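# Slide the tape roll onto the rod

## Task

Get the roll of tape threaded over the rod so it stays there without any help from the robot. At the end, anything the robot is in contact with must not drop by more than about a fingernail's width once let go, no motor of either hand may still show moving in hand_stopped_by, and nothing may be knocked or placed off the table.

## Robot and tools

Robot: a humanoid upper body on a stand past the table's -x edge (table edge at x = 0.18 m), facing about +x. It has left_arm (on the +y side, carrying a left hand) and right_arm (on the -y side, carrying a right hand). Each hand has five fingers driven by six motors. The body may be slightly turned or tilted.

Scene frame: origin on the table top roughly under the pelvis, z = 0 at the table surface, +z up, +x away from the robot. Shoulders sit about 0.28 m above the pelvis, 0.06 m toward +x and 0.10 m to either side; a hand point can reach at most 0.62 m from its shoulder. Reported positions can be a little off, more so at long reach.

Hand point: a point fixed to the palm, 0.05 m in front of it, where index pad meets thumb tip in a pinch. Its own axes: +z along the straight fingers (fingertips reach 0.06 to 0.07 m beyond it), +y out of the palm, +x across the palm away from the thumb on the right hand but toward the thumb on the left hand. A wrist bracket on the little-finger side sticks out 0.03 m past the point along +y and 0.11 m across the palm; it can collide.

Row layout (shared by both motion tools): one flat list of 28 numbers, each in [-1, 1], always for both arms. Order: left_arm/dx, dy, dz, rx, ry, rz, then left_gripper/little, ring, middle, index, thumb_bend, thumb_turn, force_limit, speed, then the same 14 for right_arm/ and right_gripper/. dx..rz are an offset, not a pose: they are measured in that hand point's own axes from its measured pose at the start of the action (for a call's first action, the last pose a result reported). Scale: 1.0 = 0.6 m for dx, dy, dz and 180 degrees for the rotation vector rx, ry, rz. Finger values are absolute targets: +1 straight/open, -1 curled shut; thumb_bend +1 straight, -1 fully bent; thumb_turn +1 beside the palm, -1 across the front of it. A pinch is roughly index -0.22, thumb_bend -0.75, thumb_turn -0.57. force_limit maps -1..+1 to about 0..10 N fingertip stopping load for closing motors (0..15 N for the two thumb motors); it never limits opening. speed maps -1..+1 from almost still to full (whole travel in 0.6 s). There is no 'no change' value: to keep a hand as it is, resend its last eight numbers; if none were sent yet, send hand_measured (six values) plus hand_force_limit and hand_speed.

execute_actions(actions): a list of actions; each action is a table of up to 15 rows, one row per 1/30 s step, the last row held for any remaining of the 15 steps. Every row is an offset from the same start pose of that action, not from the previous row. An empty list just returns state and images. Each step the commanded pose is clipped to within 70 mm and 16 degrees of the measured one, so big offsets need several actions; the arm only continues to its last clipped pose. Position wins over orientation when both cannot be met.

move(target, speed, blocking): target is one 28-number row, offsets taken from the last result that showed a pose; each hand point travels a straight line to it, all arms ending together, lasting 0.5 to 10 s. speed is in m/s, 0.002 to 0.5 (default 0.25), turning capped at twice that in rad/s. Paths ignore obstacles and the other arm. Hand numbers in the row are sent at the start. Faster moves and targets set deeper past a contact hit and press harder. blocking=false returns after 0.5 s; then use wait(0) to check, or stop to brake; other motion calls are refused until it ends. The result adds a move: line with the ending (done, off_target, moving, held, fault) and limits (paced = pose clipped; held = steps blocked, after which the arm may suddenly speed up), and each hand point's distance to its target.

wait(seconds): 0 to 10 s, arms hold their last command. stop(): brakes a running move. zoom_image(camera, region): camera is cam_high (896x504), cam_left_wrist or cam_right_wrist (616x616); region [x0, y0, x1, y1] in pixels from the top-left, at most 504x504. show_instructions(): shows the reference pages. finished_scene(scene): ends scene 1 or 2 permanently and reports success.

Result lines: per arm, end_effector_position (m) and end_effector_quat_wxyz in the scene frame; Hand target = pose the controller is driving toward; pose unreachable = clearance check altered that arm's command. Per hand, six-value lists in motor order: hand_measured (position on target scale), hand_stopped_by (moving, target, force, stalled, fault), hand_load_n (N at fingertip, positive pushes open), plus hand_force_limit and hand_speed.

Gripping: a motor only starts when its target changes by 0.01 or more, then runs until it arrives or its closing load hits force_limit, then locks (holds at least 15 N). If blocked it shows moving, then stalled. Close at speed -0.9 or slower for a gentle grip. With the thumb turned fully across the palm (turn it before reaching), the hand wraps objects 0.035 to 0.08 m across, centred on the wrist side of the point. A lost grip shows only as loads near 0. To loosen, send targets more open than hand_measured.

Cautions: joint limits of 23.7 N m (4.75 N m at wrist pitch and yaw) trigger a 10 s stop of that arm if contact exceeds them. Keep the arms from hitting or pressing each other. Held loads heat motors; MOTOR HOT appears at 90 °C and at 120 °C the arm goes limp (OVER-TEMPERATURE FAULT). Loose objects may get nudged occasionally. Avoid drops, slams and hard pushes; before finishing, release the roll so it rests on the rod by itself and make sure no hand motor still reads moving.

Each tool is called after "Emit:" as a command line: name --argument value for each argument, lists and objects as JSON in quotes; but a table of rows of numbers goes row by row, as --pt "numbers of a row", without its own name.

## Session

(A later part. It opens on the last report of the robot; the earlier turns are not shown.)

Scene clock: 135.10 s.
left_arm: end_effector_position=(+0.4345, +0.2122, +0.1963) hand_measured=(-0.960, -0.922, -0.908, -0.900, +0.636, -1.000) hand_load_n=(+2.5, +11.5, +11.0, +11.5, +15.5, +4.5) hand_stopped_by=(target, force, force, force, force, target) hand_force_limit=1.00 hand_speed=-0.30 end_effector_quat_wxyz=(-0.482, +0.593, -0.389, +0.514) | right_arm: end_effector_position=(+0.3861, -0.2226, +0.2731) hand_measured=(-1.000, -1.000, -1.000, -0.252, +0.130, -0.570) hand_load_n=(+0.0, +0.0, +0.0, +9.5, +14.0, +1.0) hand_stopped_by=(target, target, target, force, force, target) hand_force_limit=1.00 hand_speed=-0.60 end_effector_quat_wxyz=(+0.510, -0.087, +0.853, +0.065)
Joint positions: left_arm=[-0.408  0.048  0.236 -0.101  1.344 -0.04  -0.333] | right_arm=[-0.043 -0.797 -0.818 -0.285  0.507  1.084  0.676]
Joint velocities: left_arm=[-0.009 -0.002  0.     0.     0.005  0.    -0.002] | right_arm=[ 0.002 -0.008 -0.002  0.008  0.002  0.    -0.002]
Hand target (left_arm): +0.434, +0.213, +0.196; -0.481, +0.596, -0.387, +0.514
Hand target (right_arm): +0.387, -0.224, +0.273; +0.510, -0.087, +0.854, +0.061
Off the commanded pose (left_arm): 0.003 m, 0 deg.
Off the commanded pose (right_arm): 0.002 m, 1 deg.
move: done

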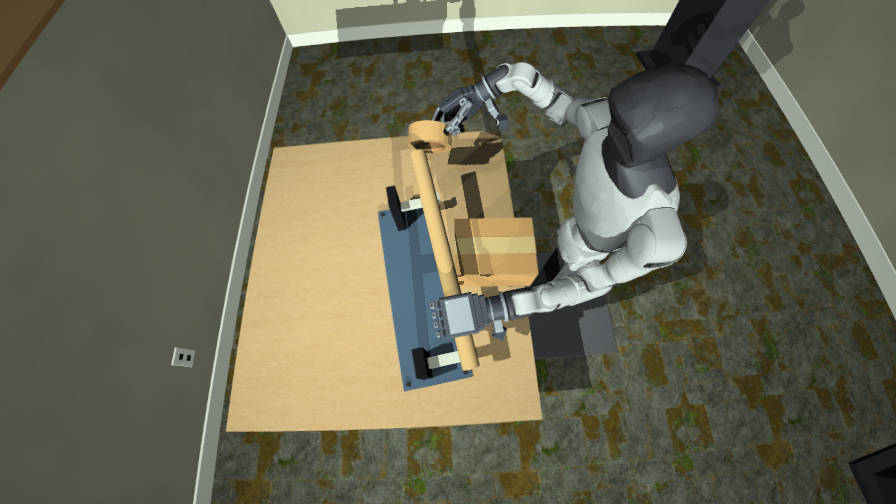

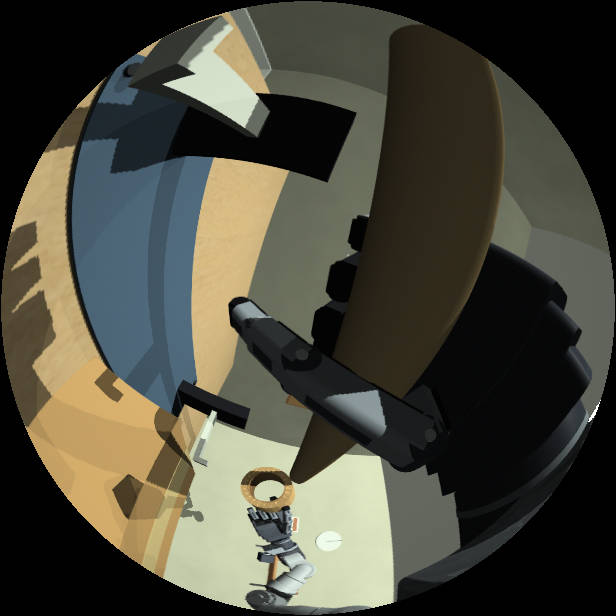

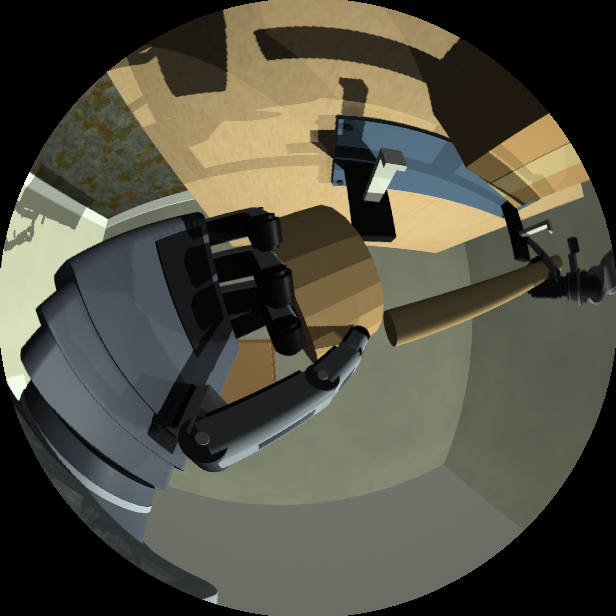

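Emit:
move --target '[0,0,0,0,0,0,-0.96,-0.96,-0.96,-0.96,-0.91,-1,1,-0.3,-0.06,0,-0.025,0,0,0,-1,-1,-1,-0.42,-0.87,-0.57,1,-0.6]' --speed 0.05

Emit:
zoom_image --camera "cam_high" --region '[340,60,540,240]'

Emit:
zoom_image --camera "cam_left_wrist" --region '[220,400,380,560]'

Scene clock: 140.30 s.
left_arm: end_effector_position=(+0.4345, +0.2123, +0.1963) hand_measured=(-0.960, -0.922, -0.908, -0.900, +0.636, -1.000) hand_load_n=(+2.5, +11.5, +11.0, +11.5, +15.5, +4.5) hand_stopped_by=(target, force, force, force, force, target) hand_force_limit=1.00 hand_speed=-0.30 end_effector_quat_wxyz=(-0.482, +0.593, -0.389, +0.514) | right_arm: end_effector_position=(+0.3915, -0.2210, +0.3103) hand_measured=(-1.000, -1.000, -1.000, -0.252, +0.130, -0.570) hand_load_n=(+0.0, +0.0, +0.0, +9.5, +14.0, +1.0) hand_stopped_by=(target, target, target, force, force, target) hand_force_limit=1.00 hand_speed=-0.60 end_effector_quat_wxyz=(+0.509, -0.090, +0.853, +0.063)
Joint positions: left_arm=[-0.408  0.048  0.237 -0.101  1.344 -0.04  -0.333] | right_arm=[-0.141 -0.925 -0.863 -0.293  0.547  1.262  0.685]
Joint velocities: left_arm=[ 0.011  0.003 -0.005  0.003  0.015  0.     0.   ] | right_arm=[-0.003  0.002  0.    -0.005 -0.002  0.002  0.005]
Hand target (left_arm): +0.435, +0.212, +0.196; -0.482, +0.593, -0.389, +0.514
Hand target (right_arm): +0.391, -0.220, +0.311; +0.509, -0.090, +0.854, +0.066
Off the commanded pose (left_arm): 0.000 m, 0 deg.
Off the commanded pose (right_arm): 0.003 m, 0 deg.
move: done

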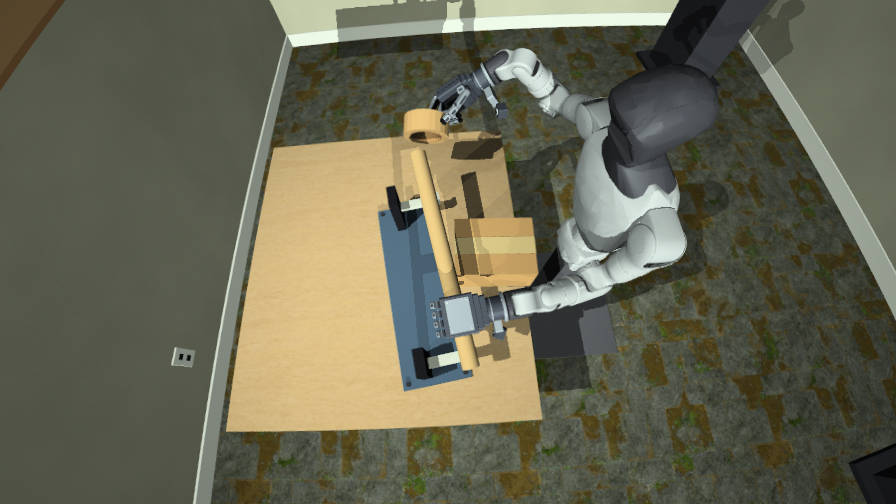

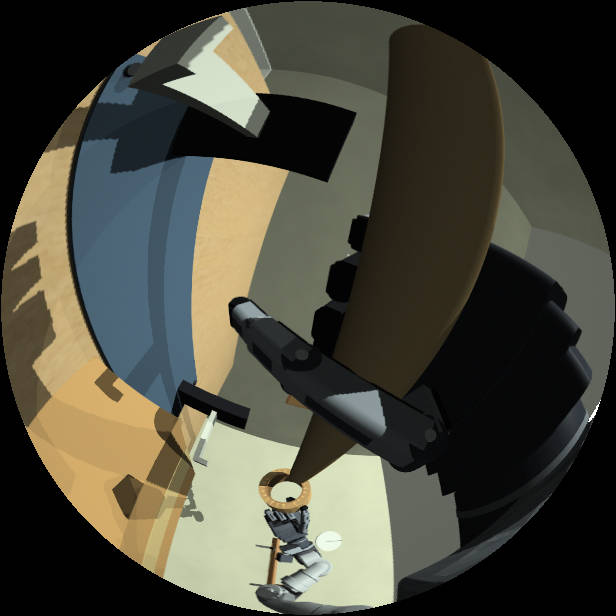

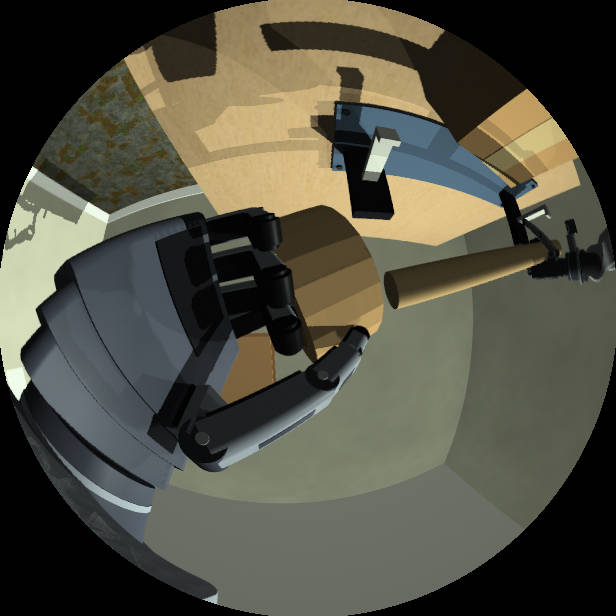

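Region (340, 60, 540, 240) of cam_high's 896x504 image, scaled by 2.520, with more detail than that image has; it fills the top 454 rows of this view, and the rest is white.

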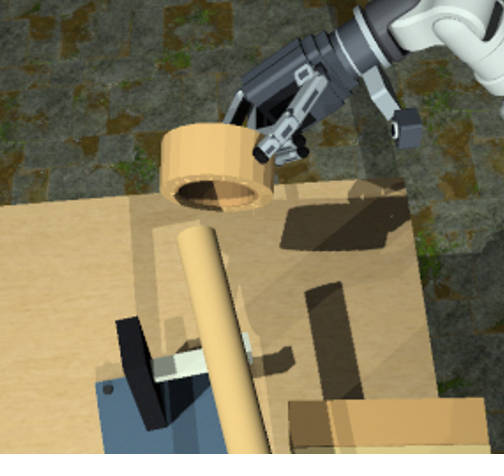

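Region (220, 400, 380, 560) of cam_left_wrist's 616x616 image, scaled by 3.150, with more detail than that image has.

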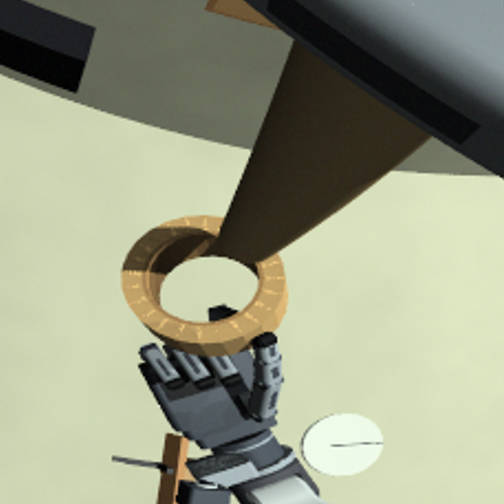

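Emit:
move --target '[0,0,0,0,0,0,-0.96,-0.96,-0.96,-0.96,-0.91,-1,1,-0.3,-0.008,0.055,0.006,0,0,0,-1,-1,-1,-0.42,-0.87,-0.57,1,-0.6]' --speed 0.04

Emit:
zoom_image --camera "cam_high" --region '[340,60,540,240]'

Emit:
zoom_image --camera "cam_left_wrist" --region '[220,400,380,560]'

Scene clock: 151.93 s.
left_arm: end_effector_position=(+0.4345, +0.2123, +0.1963) hand_measured=(-0.960, -0.922, -0.908, -0.900, +0.636, -1.000) hand_load_n=(+2.5, +11.5, +11.0, +11.5, +15.5, +4.5) hand_stopped_by=(target, force, force, force, force, target) hand_force_limit=1.00 hand_speed=-0.30 end_effector_quat_wxyz=(-0.482, +0.593, -0.389, +0.514) | right_arm: end_effector_position=(+0.3909, -0.1879, +0.3125) hand_measured=(-1.000, -1.000, -1.000, -0.252, +0.130, -0.570) hand_load_n=(+0.0, +0.0, +0.0, +9.5, +14.0, +1.0) hand_stopped_by=(target, target, target, force, force, target) hand_force_limit=1.00 hand_speed=-0.60 end_effector_quat_wxyz=(+0.509, -0.090, +0.854, +0.063)
Joint positions: left_arm=[-0.408  0.048  0.237 -0.101  1.344 -0.04  -0.333] | right_arm=[-0.256 -0.838 -0.843 -0.489  0.558  1.475  0.572]
Joint velocities: left_arm=[ 0.017 -0.006  0.     0.011  0.006  0.     0.   ] | right_arm=[ 0.005  0.003  0.005 -0.002  0.006  0.003  0.   ]
Hand target (left_arm): +0.435, +0.212, +0.196; -0.482, +0.593, -0.389, +0.514
Hand target (right_arm): +0.391, -0.187, +0.312; +0.508, -0.090, +0.854, +0.064
Off the commanded pose (left_arm): 0.000 m, 0 deg.
Off the commanded pose (right_arm): 0.002 m, 0 deg.
move: done

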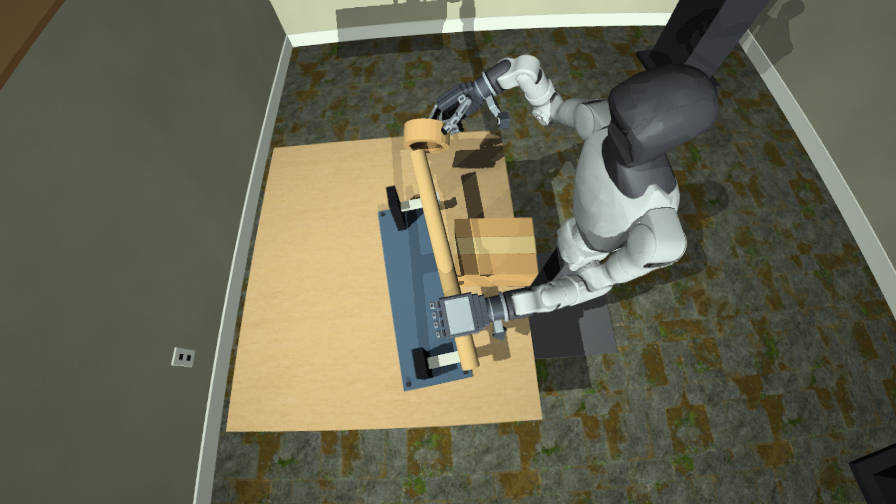

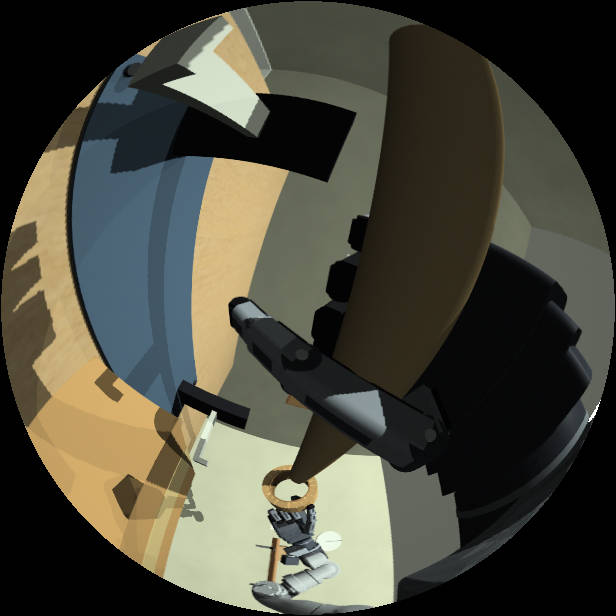

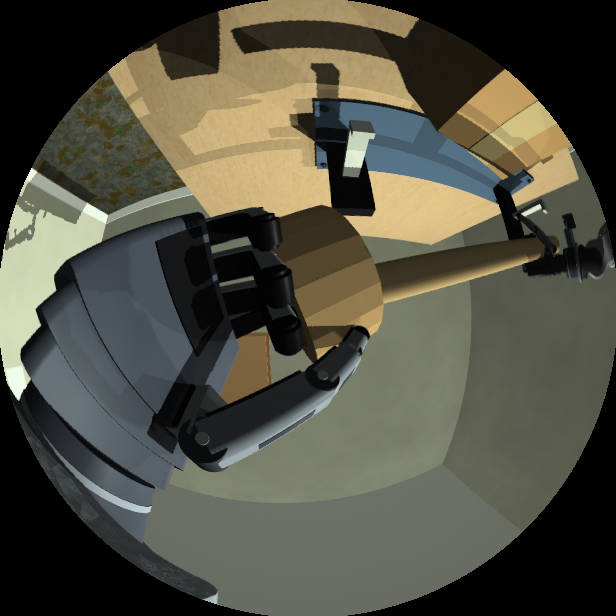

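Region (340, 60, 540, 240) of cam_high's 896x504 image, scaled by 2.520, with more detail than that image has; it fills the top 454 rows of this view, and the rest is white.

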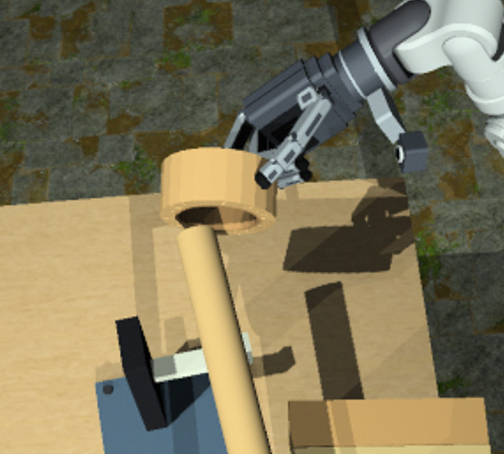

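Region (220, 400, 380, 560) of cam_left_wrist's 616x616 image, scaled by 3.150, with more detail than that image has.

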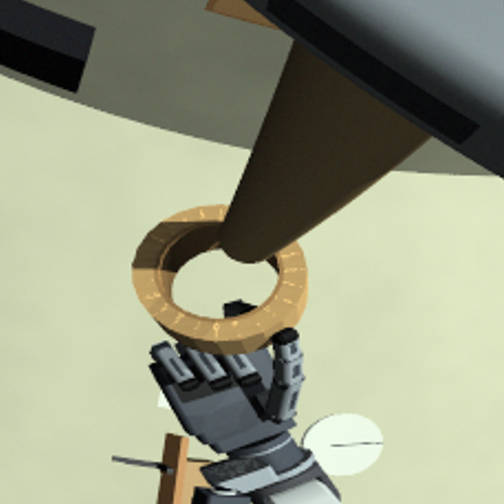

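Emit:
move --target '[0,0.012,-0.027,0,0,0,-0.96,-0.96,-0.96,-0.96,-0.91,-1,1,-0.3,0,0,0,0,0,0,-1,-1,-1,-0.42,-0.87,-0.57,1,-0.6]' --speed 0.04

Emit:
move --target '[0.04,0,0,0,0,0,-0.96,-0.96,-0.96,-0.96,-0.91,-1,1,-0.3,0,0,0,0,0,0,-1,-1,-1,-0.42,-0.87,-0.57,1,-0.6]' --speed 0.03

Emit:
zoom_image --camera "cam_high" --region '[340,60,540,240]'

Emit:
zoom_image --camera "cam_left_wrist" --region '[220,400,380,560]'

Scene clock: 159.17 s.
left_arm: end_effector_position=(+0.4182, +0.2102, +0.1888) hand_measured=(-0.960, -0.922, -0.908, -0.900, +0.636, -1.000) hand_load_n=(+2.5, +11.5, +11.0, +11.5, +15.5, +4.5) hand_stopped_by=(target, force, force, force, force, target) hand_force_limit=1.00 hand_speed=-0.30 end_effector_quat_wxyz=(-0.483, +0.595, -0.390, +0.511) | right_arm: end_effector_position=(+0.3909, -0.1878, +0.3125) hand_measured=(-1.000, -1.000, -1.000, -0.252, +0.130, -0.570) hand_load_n=(+0.0, +0.0, +0.0, +9.5, +14.0, +1.0) hand_stopped_by=(target, target, target, force, force, target) hand_force_limit=1.00 hand_speed=-0.60 end_effector_quat_wxyz=(+0.509, -0.090, +0.854, +0.063)
Joint positions: left_arm=[-0.321  0.032  0.224 -0.175  1.344 -0.048 -0.326] | right_arm=[-0.256 -0.838 -0.843 -0.489  0.558  1.475  0.572]
Joint velocities: left_arm=[-0.012  0.002  0.    -0.005  0.003  0.     0.002] | right_arm=[-0.015 -0.014  0.017 -0.005 -0.006  0.     0.   ]
Hand target (left_arm): +0.418, +0.209, +0.190; -0.483, +0.593, -0.390, +0.513
Hand target (right_arm): +0.391, -0.188, +0.312; +0.509, -0.090, +0.854, +0.063
Off the commanded pose (left_arm): 0.003 m, 0 deg.
Off the commanded pose (right_arm): 0.000 m, 0 deg.
move: done

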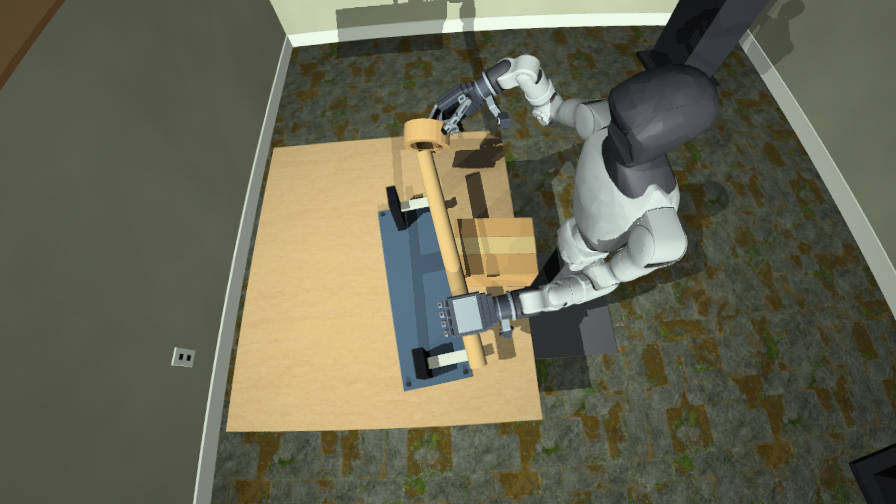

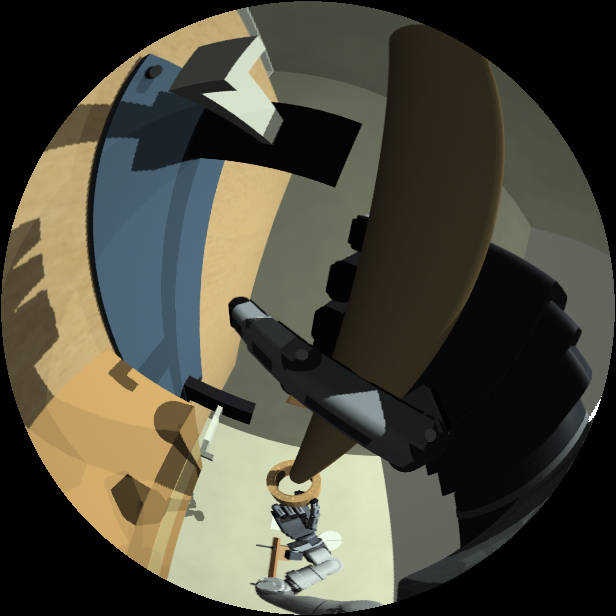

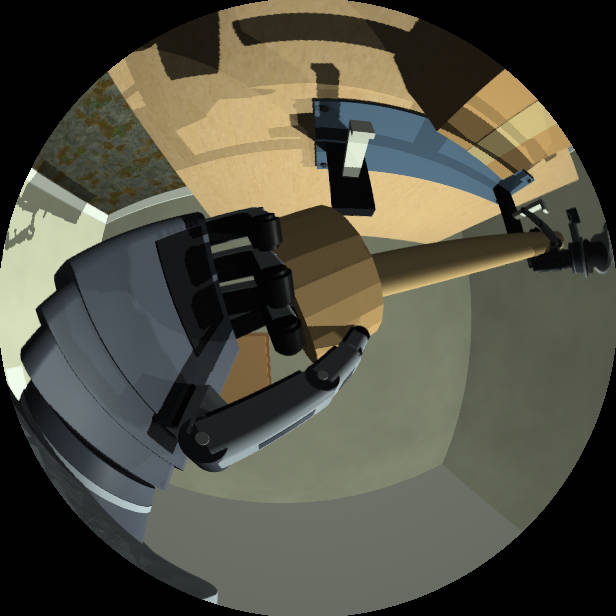

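Scene clock: 160.23 s.
left_arm: end_effector_position=(+0.4221, +0.1869, +0.1936) hand_measured=(-0.960, -0.922, -0.908, -0.900, +0.636, -1.000) hand_load_n=(+2.5, +11.5, +11.0, +11.5, +15.5, +4.5) hand_stopped_by=(target, force, force, force, force, target) hand_force_limit=1.00 hand_speed=-0.30 end_effector_quat_wxyz=(-0.481, +0.595, -0.390, +0.513) | right_arm: end_effector_position=(+0.3909, -0.1878, +0.3125) hand_measured=(-1.000, -1.000, -1.000, -0.252, +0.130, -0.570) hand_load_n=(+0.0, +0.0, +0.0, +9.5, +14.0, +1.0) hand_stopped_by=(target, target, target, force, force, target) hand_force_limit=1.00 hand_speed=-0.60 end_effector_quat_wxyz=(+0.509, -0.090, +0.854, +0.063)
Joint positions: left_arm=[-0.321  0.012  0.095 -0.208  1.384  0.078 -0.33 ] | right_arm=[-0.256 -0.838 -0.843 -0.489  0.558  1.475  0.572]
Joint velocities: left_arm=[-0.005  0.002  0.008  0.005  0.     0.008  0.   ] | right_arm=[-0.003  0.006 -0.002  0.     0.003  0.     0.   ]
Hand target (left_arm): +0.422, +0.187, +0.193; -0.481, +0.596, -0.390, +0.511
Hand target (right_arm): +0.391, -0.188, +0.312; +0.509, -0.090, +0.854, +0.063
Off the commanded pose (left_arm): 0.001 m, 0 deg.
Off the commanded pose (right_arm): 0.000 m, 0 deg.
joint sent to its limit (left arm) — the command would take joint 2 (shoulder roll) past its lower limit, so that joint was sent only as far as its limit.
move: done

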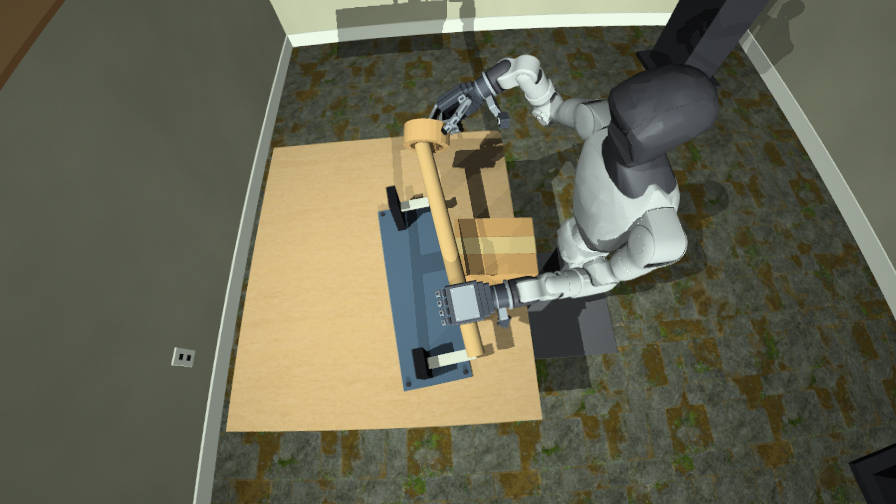

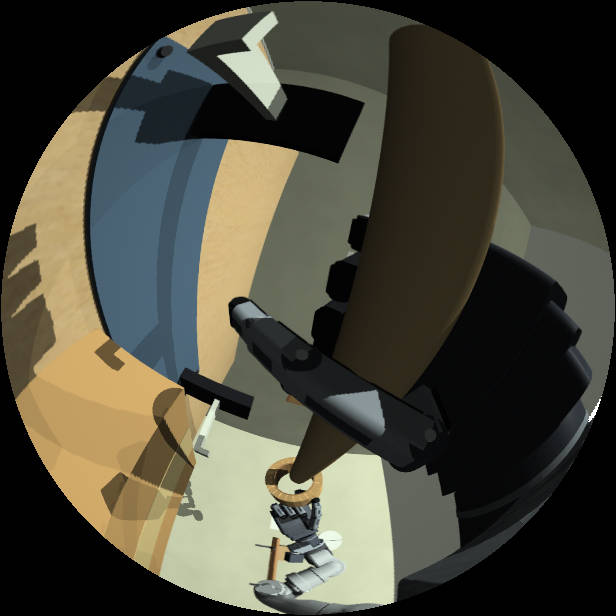

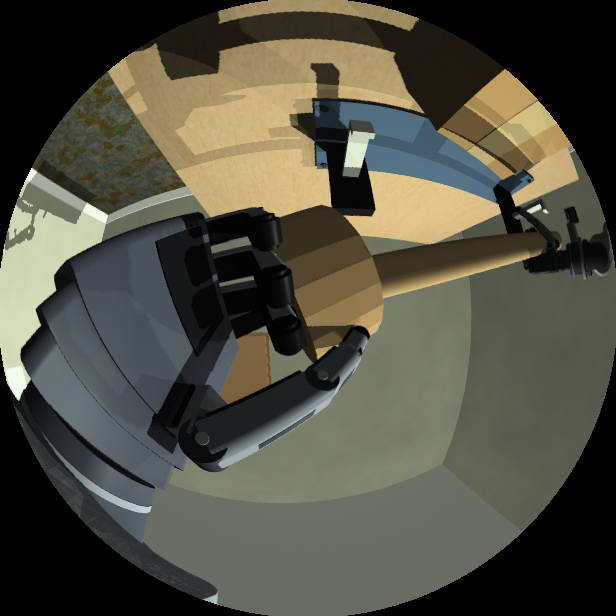

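Region (340, 60, 540, 240) of cam_high's 896x504 image, scaled by 2.520, with more detail than that image has; it fills the top 454 rows of this view, and the rest is white.

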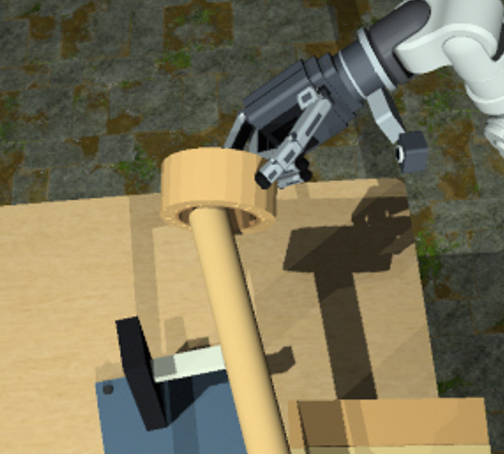

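Region (220, 400, 380, 560) of cam_left_wrist's 616x616 image, scaled by 3.150, with more detail than that image has.

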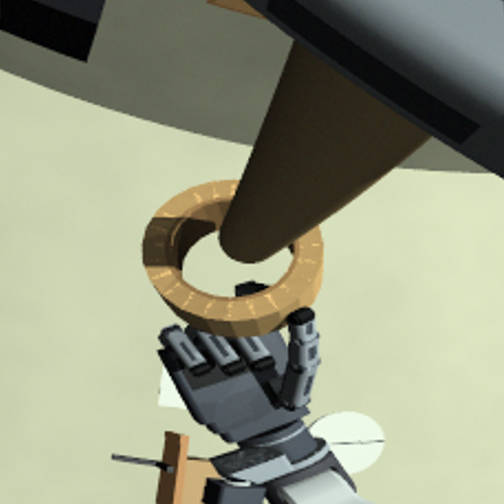

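Emit:
move --target '[0,0,0,0,0,0,-0.96,-0.96,-0.96,-0.96,-0.91,-1,1,-0.3,0.008,0.035,0,0,0,0,-1,-1,-1,-0.42,-0.87,-0.57,1,-0.6]' --speed 0.03

Emit:
zoom_image --camera "cam_high" --region '[320,40,560,260]'

Scene clock: 177.67 s.
left_arm: end_effector_position=(+0.4221, +0.1869, +0.1936) hand_measured=(-0.960, -0.922, -0.908, -0.900, +0.636, -1.000) hand_load_n=(+2.5, +11.5, +11.0, +11.5, +15.5, +4.5) hand_stopped_by=(target, force, force, force, force, target) hand_force_limit=1.00 hand_speed=-0.30 end_effector_quat_wxyz=(-0.481, +0.595, -0.390, +0.512) | right_arm: end_effector_position=(+0.3852, -0.1681, +0.3080) hand_measured=(-1.000, -1.000, -1.000, -0.252, +0.130, -0.570) hand_load_n=(+0.0, +0.0, +0.0, +9.5, +14.0, +1.0) hand_stopped_by=(target, target, target, force, force, target) hand_force_limit=1.00 hand_speed=-0.60 end_effector_quat_wxyz=(+0.509, -0.090, +0.854, +0.063)
Joint positions: left_arm=[-0.321  0.012  0.095 -0.208  1.384  0.078 -0.33 ] | right_arm=[-0.294 -0.758 -0.843 -0.621  0.589  1.585  0.483]
Joint velocities: left_arm=[ 0.002 -0.002 -0.005  0.006  0.009  0.     0.   ] | right_arm=[ 0.006  0.006  0.005  0.002  0.078  0.    -0.077]
Hand target (left_arm): +0.422, +0.187, +0.194; -0.481, +0.595, -0.390, +0.513
Hand target (right_arm): +0.385, -0.168, +0.308; +0.509, -0.090, +0.854, +0.064
Off the commanded pose (left_arm): 0.000 m, 0 deg.
Off the commanded pose (right_arm): 0.001 m, 0 deg.
joint sent to its limit (right arm) — the command would take joint 6 (wrist pitch) past its upper limit, so that joint was sent only as far as its limit.
move: done

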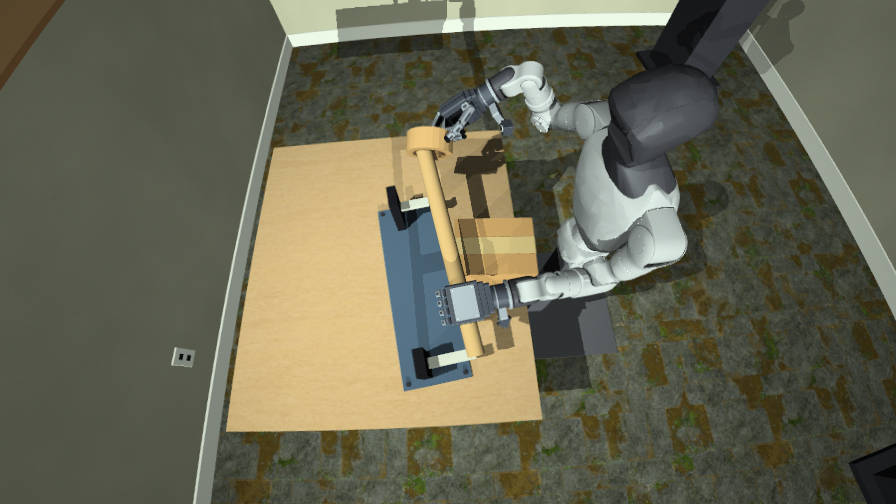

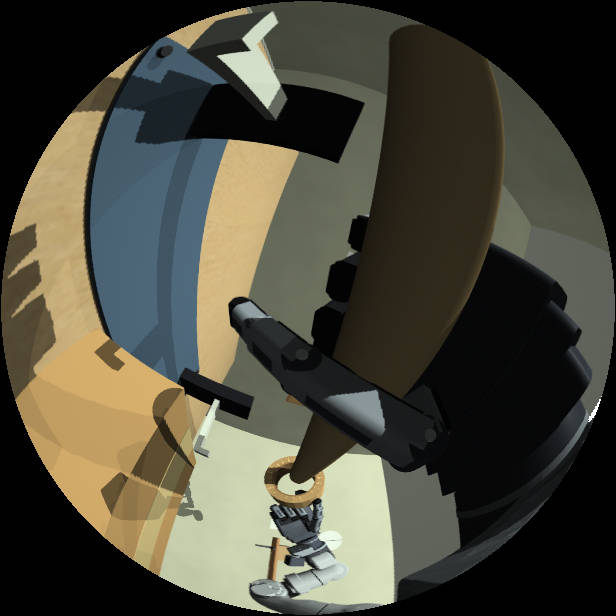

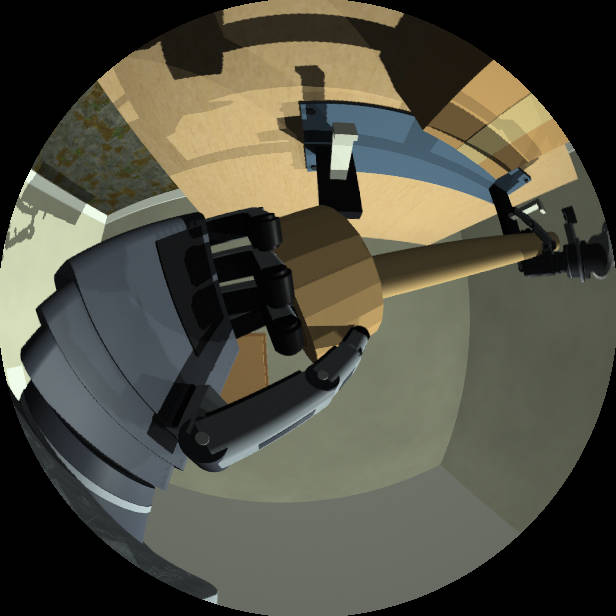

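Region (320, 40, 560, 260) of cam_high's 896x504 image, scaled by 2.100, with more detail than that image has; it fills the top 462 rows of this view, and the rest is white.

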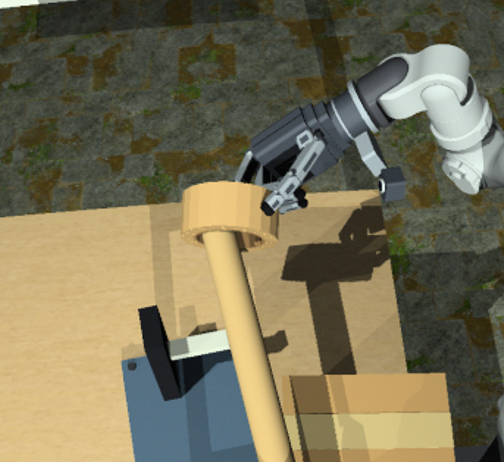

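Emit:
move --target '[0.015,0,0,0,0,0,-0.96,-0.96,-0.96,-0.96,-0.91,-1,1,-0.3,0.008,0.03,0.008,0,0,0,-1,-1,-1,-0.42,-0.87,-0.57,1,-0.6]' --speed 0.03

Emit:
zoom_image --camera "cam_left_wrist" --region '[220,400,380,560]'

Scene clock: 182.23 s.
left_arm: end_effector_position=(+0.4230, +0.1778, +0.1939) hand_measured=(-0.960, -0.922, -0.908, -0.900, +0.636, -1.000) hand_load_n=(+2.5, +11.5, +11.0, +11.5, +15.5, +4.5) hand_stopped_by=(target, force, force, force, force, target) hand_force_limit=1.00 hand_speed=-0.30 end_effector_quat_wxyz=(-0.479, +0.596, -0.391, +0.513) | right_arm: end_effector_position=(+0.3845, -0.1501, +0.3033) hand_measured=(-1.000, -1.000, -1.000, -0.252, +0.130, -0.570) hand_load_n=(+0.0, +0.0, +0.0, +9.5, +14.0, +1.0) hand_stopped_by=(target, target, target, force, force, target) hand_force_limit=1.00 hand_speed=-0.60 end_effector_quat_wxyz=(+0.513, -0.088, +0.851, +0.065)
Joint positions: left_arm=[-0.321  0.012  0.04  -0.214  1.392  0.13  -0.33 ] | right_arm=[-0.29  -0.717 -0.845 -0.653  0.891  1.585  0.163]
Joint velocities: left_arm=[ 0.     0.    -0.002  0.005 -0.002  0.     0.   ] | right_arm=[ 0.002 -0.034 -0.018  0.054  0.258  0.    -0.235]
Hand target (left_arm): +0.423, +0.178, +0.195; -0.480, +0.595, -0.390, +0.512
Hand target (right_arm): +0.384, -0.151, +0.303; +0.511, -0.087, +0.853, +0.066
Off the commanded pose (left_arm): 0.002 m, 0 deg.
Off the commanded pose (right_arm): 0.002 m, 1 deg.
joint sent to its limit (left arm) — the command would take joint 2 (shoulder roll) past its lower limit, so that joint was sent only as far as its limit.
joint sent to its limit (right arm) — the command would take joint 6 (wrist pitch) past its upper limit, so that joint was sent only as far as its limit.
move: done

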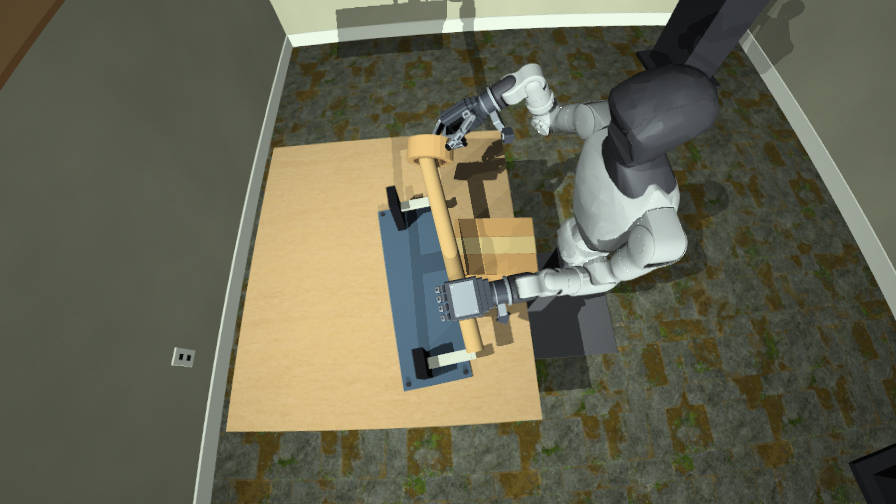

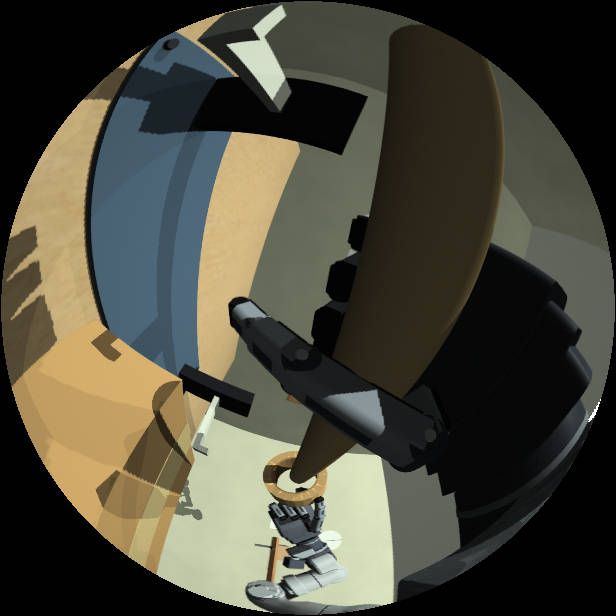

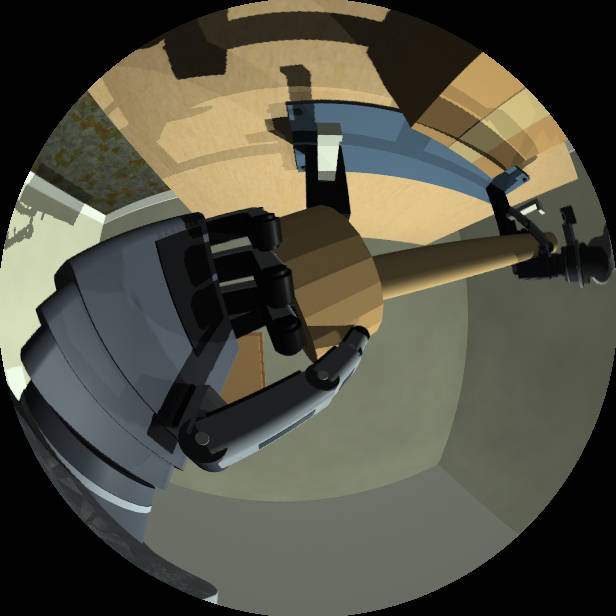

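Region (220, 400, 380, 560) of cam_left_wrist's 616x616 image, scaled by 3.150, with more detail than that image has.

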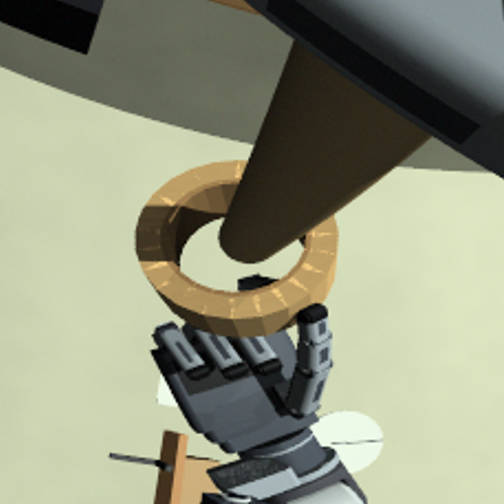

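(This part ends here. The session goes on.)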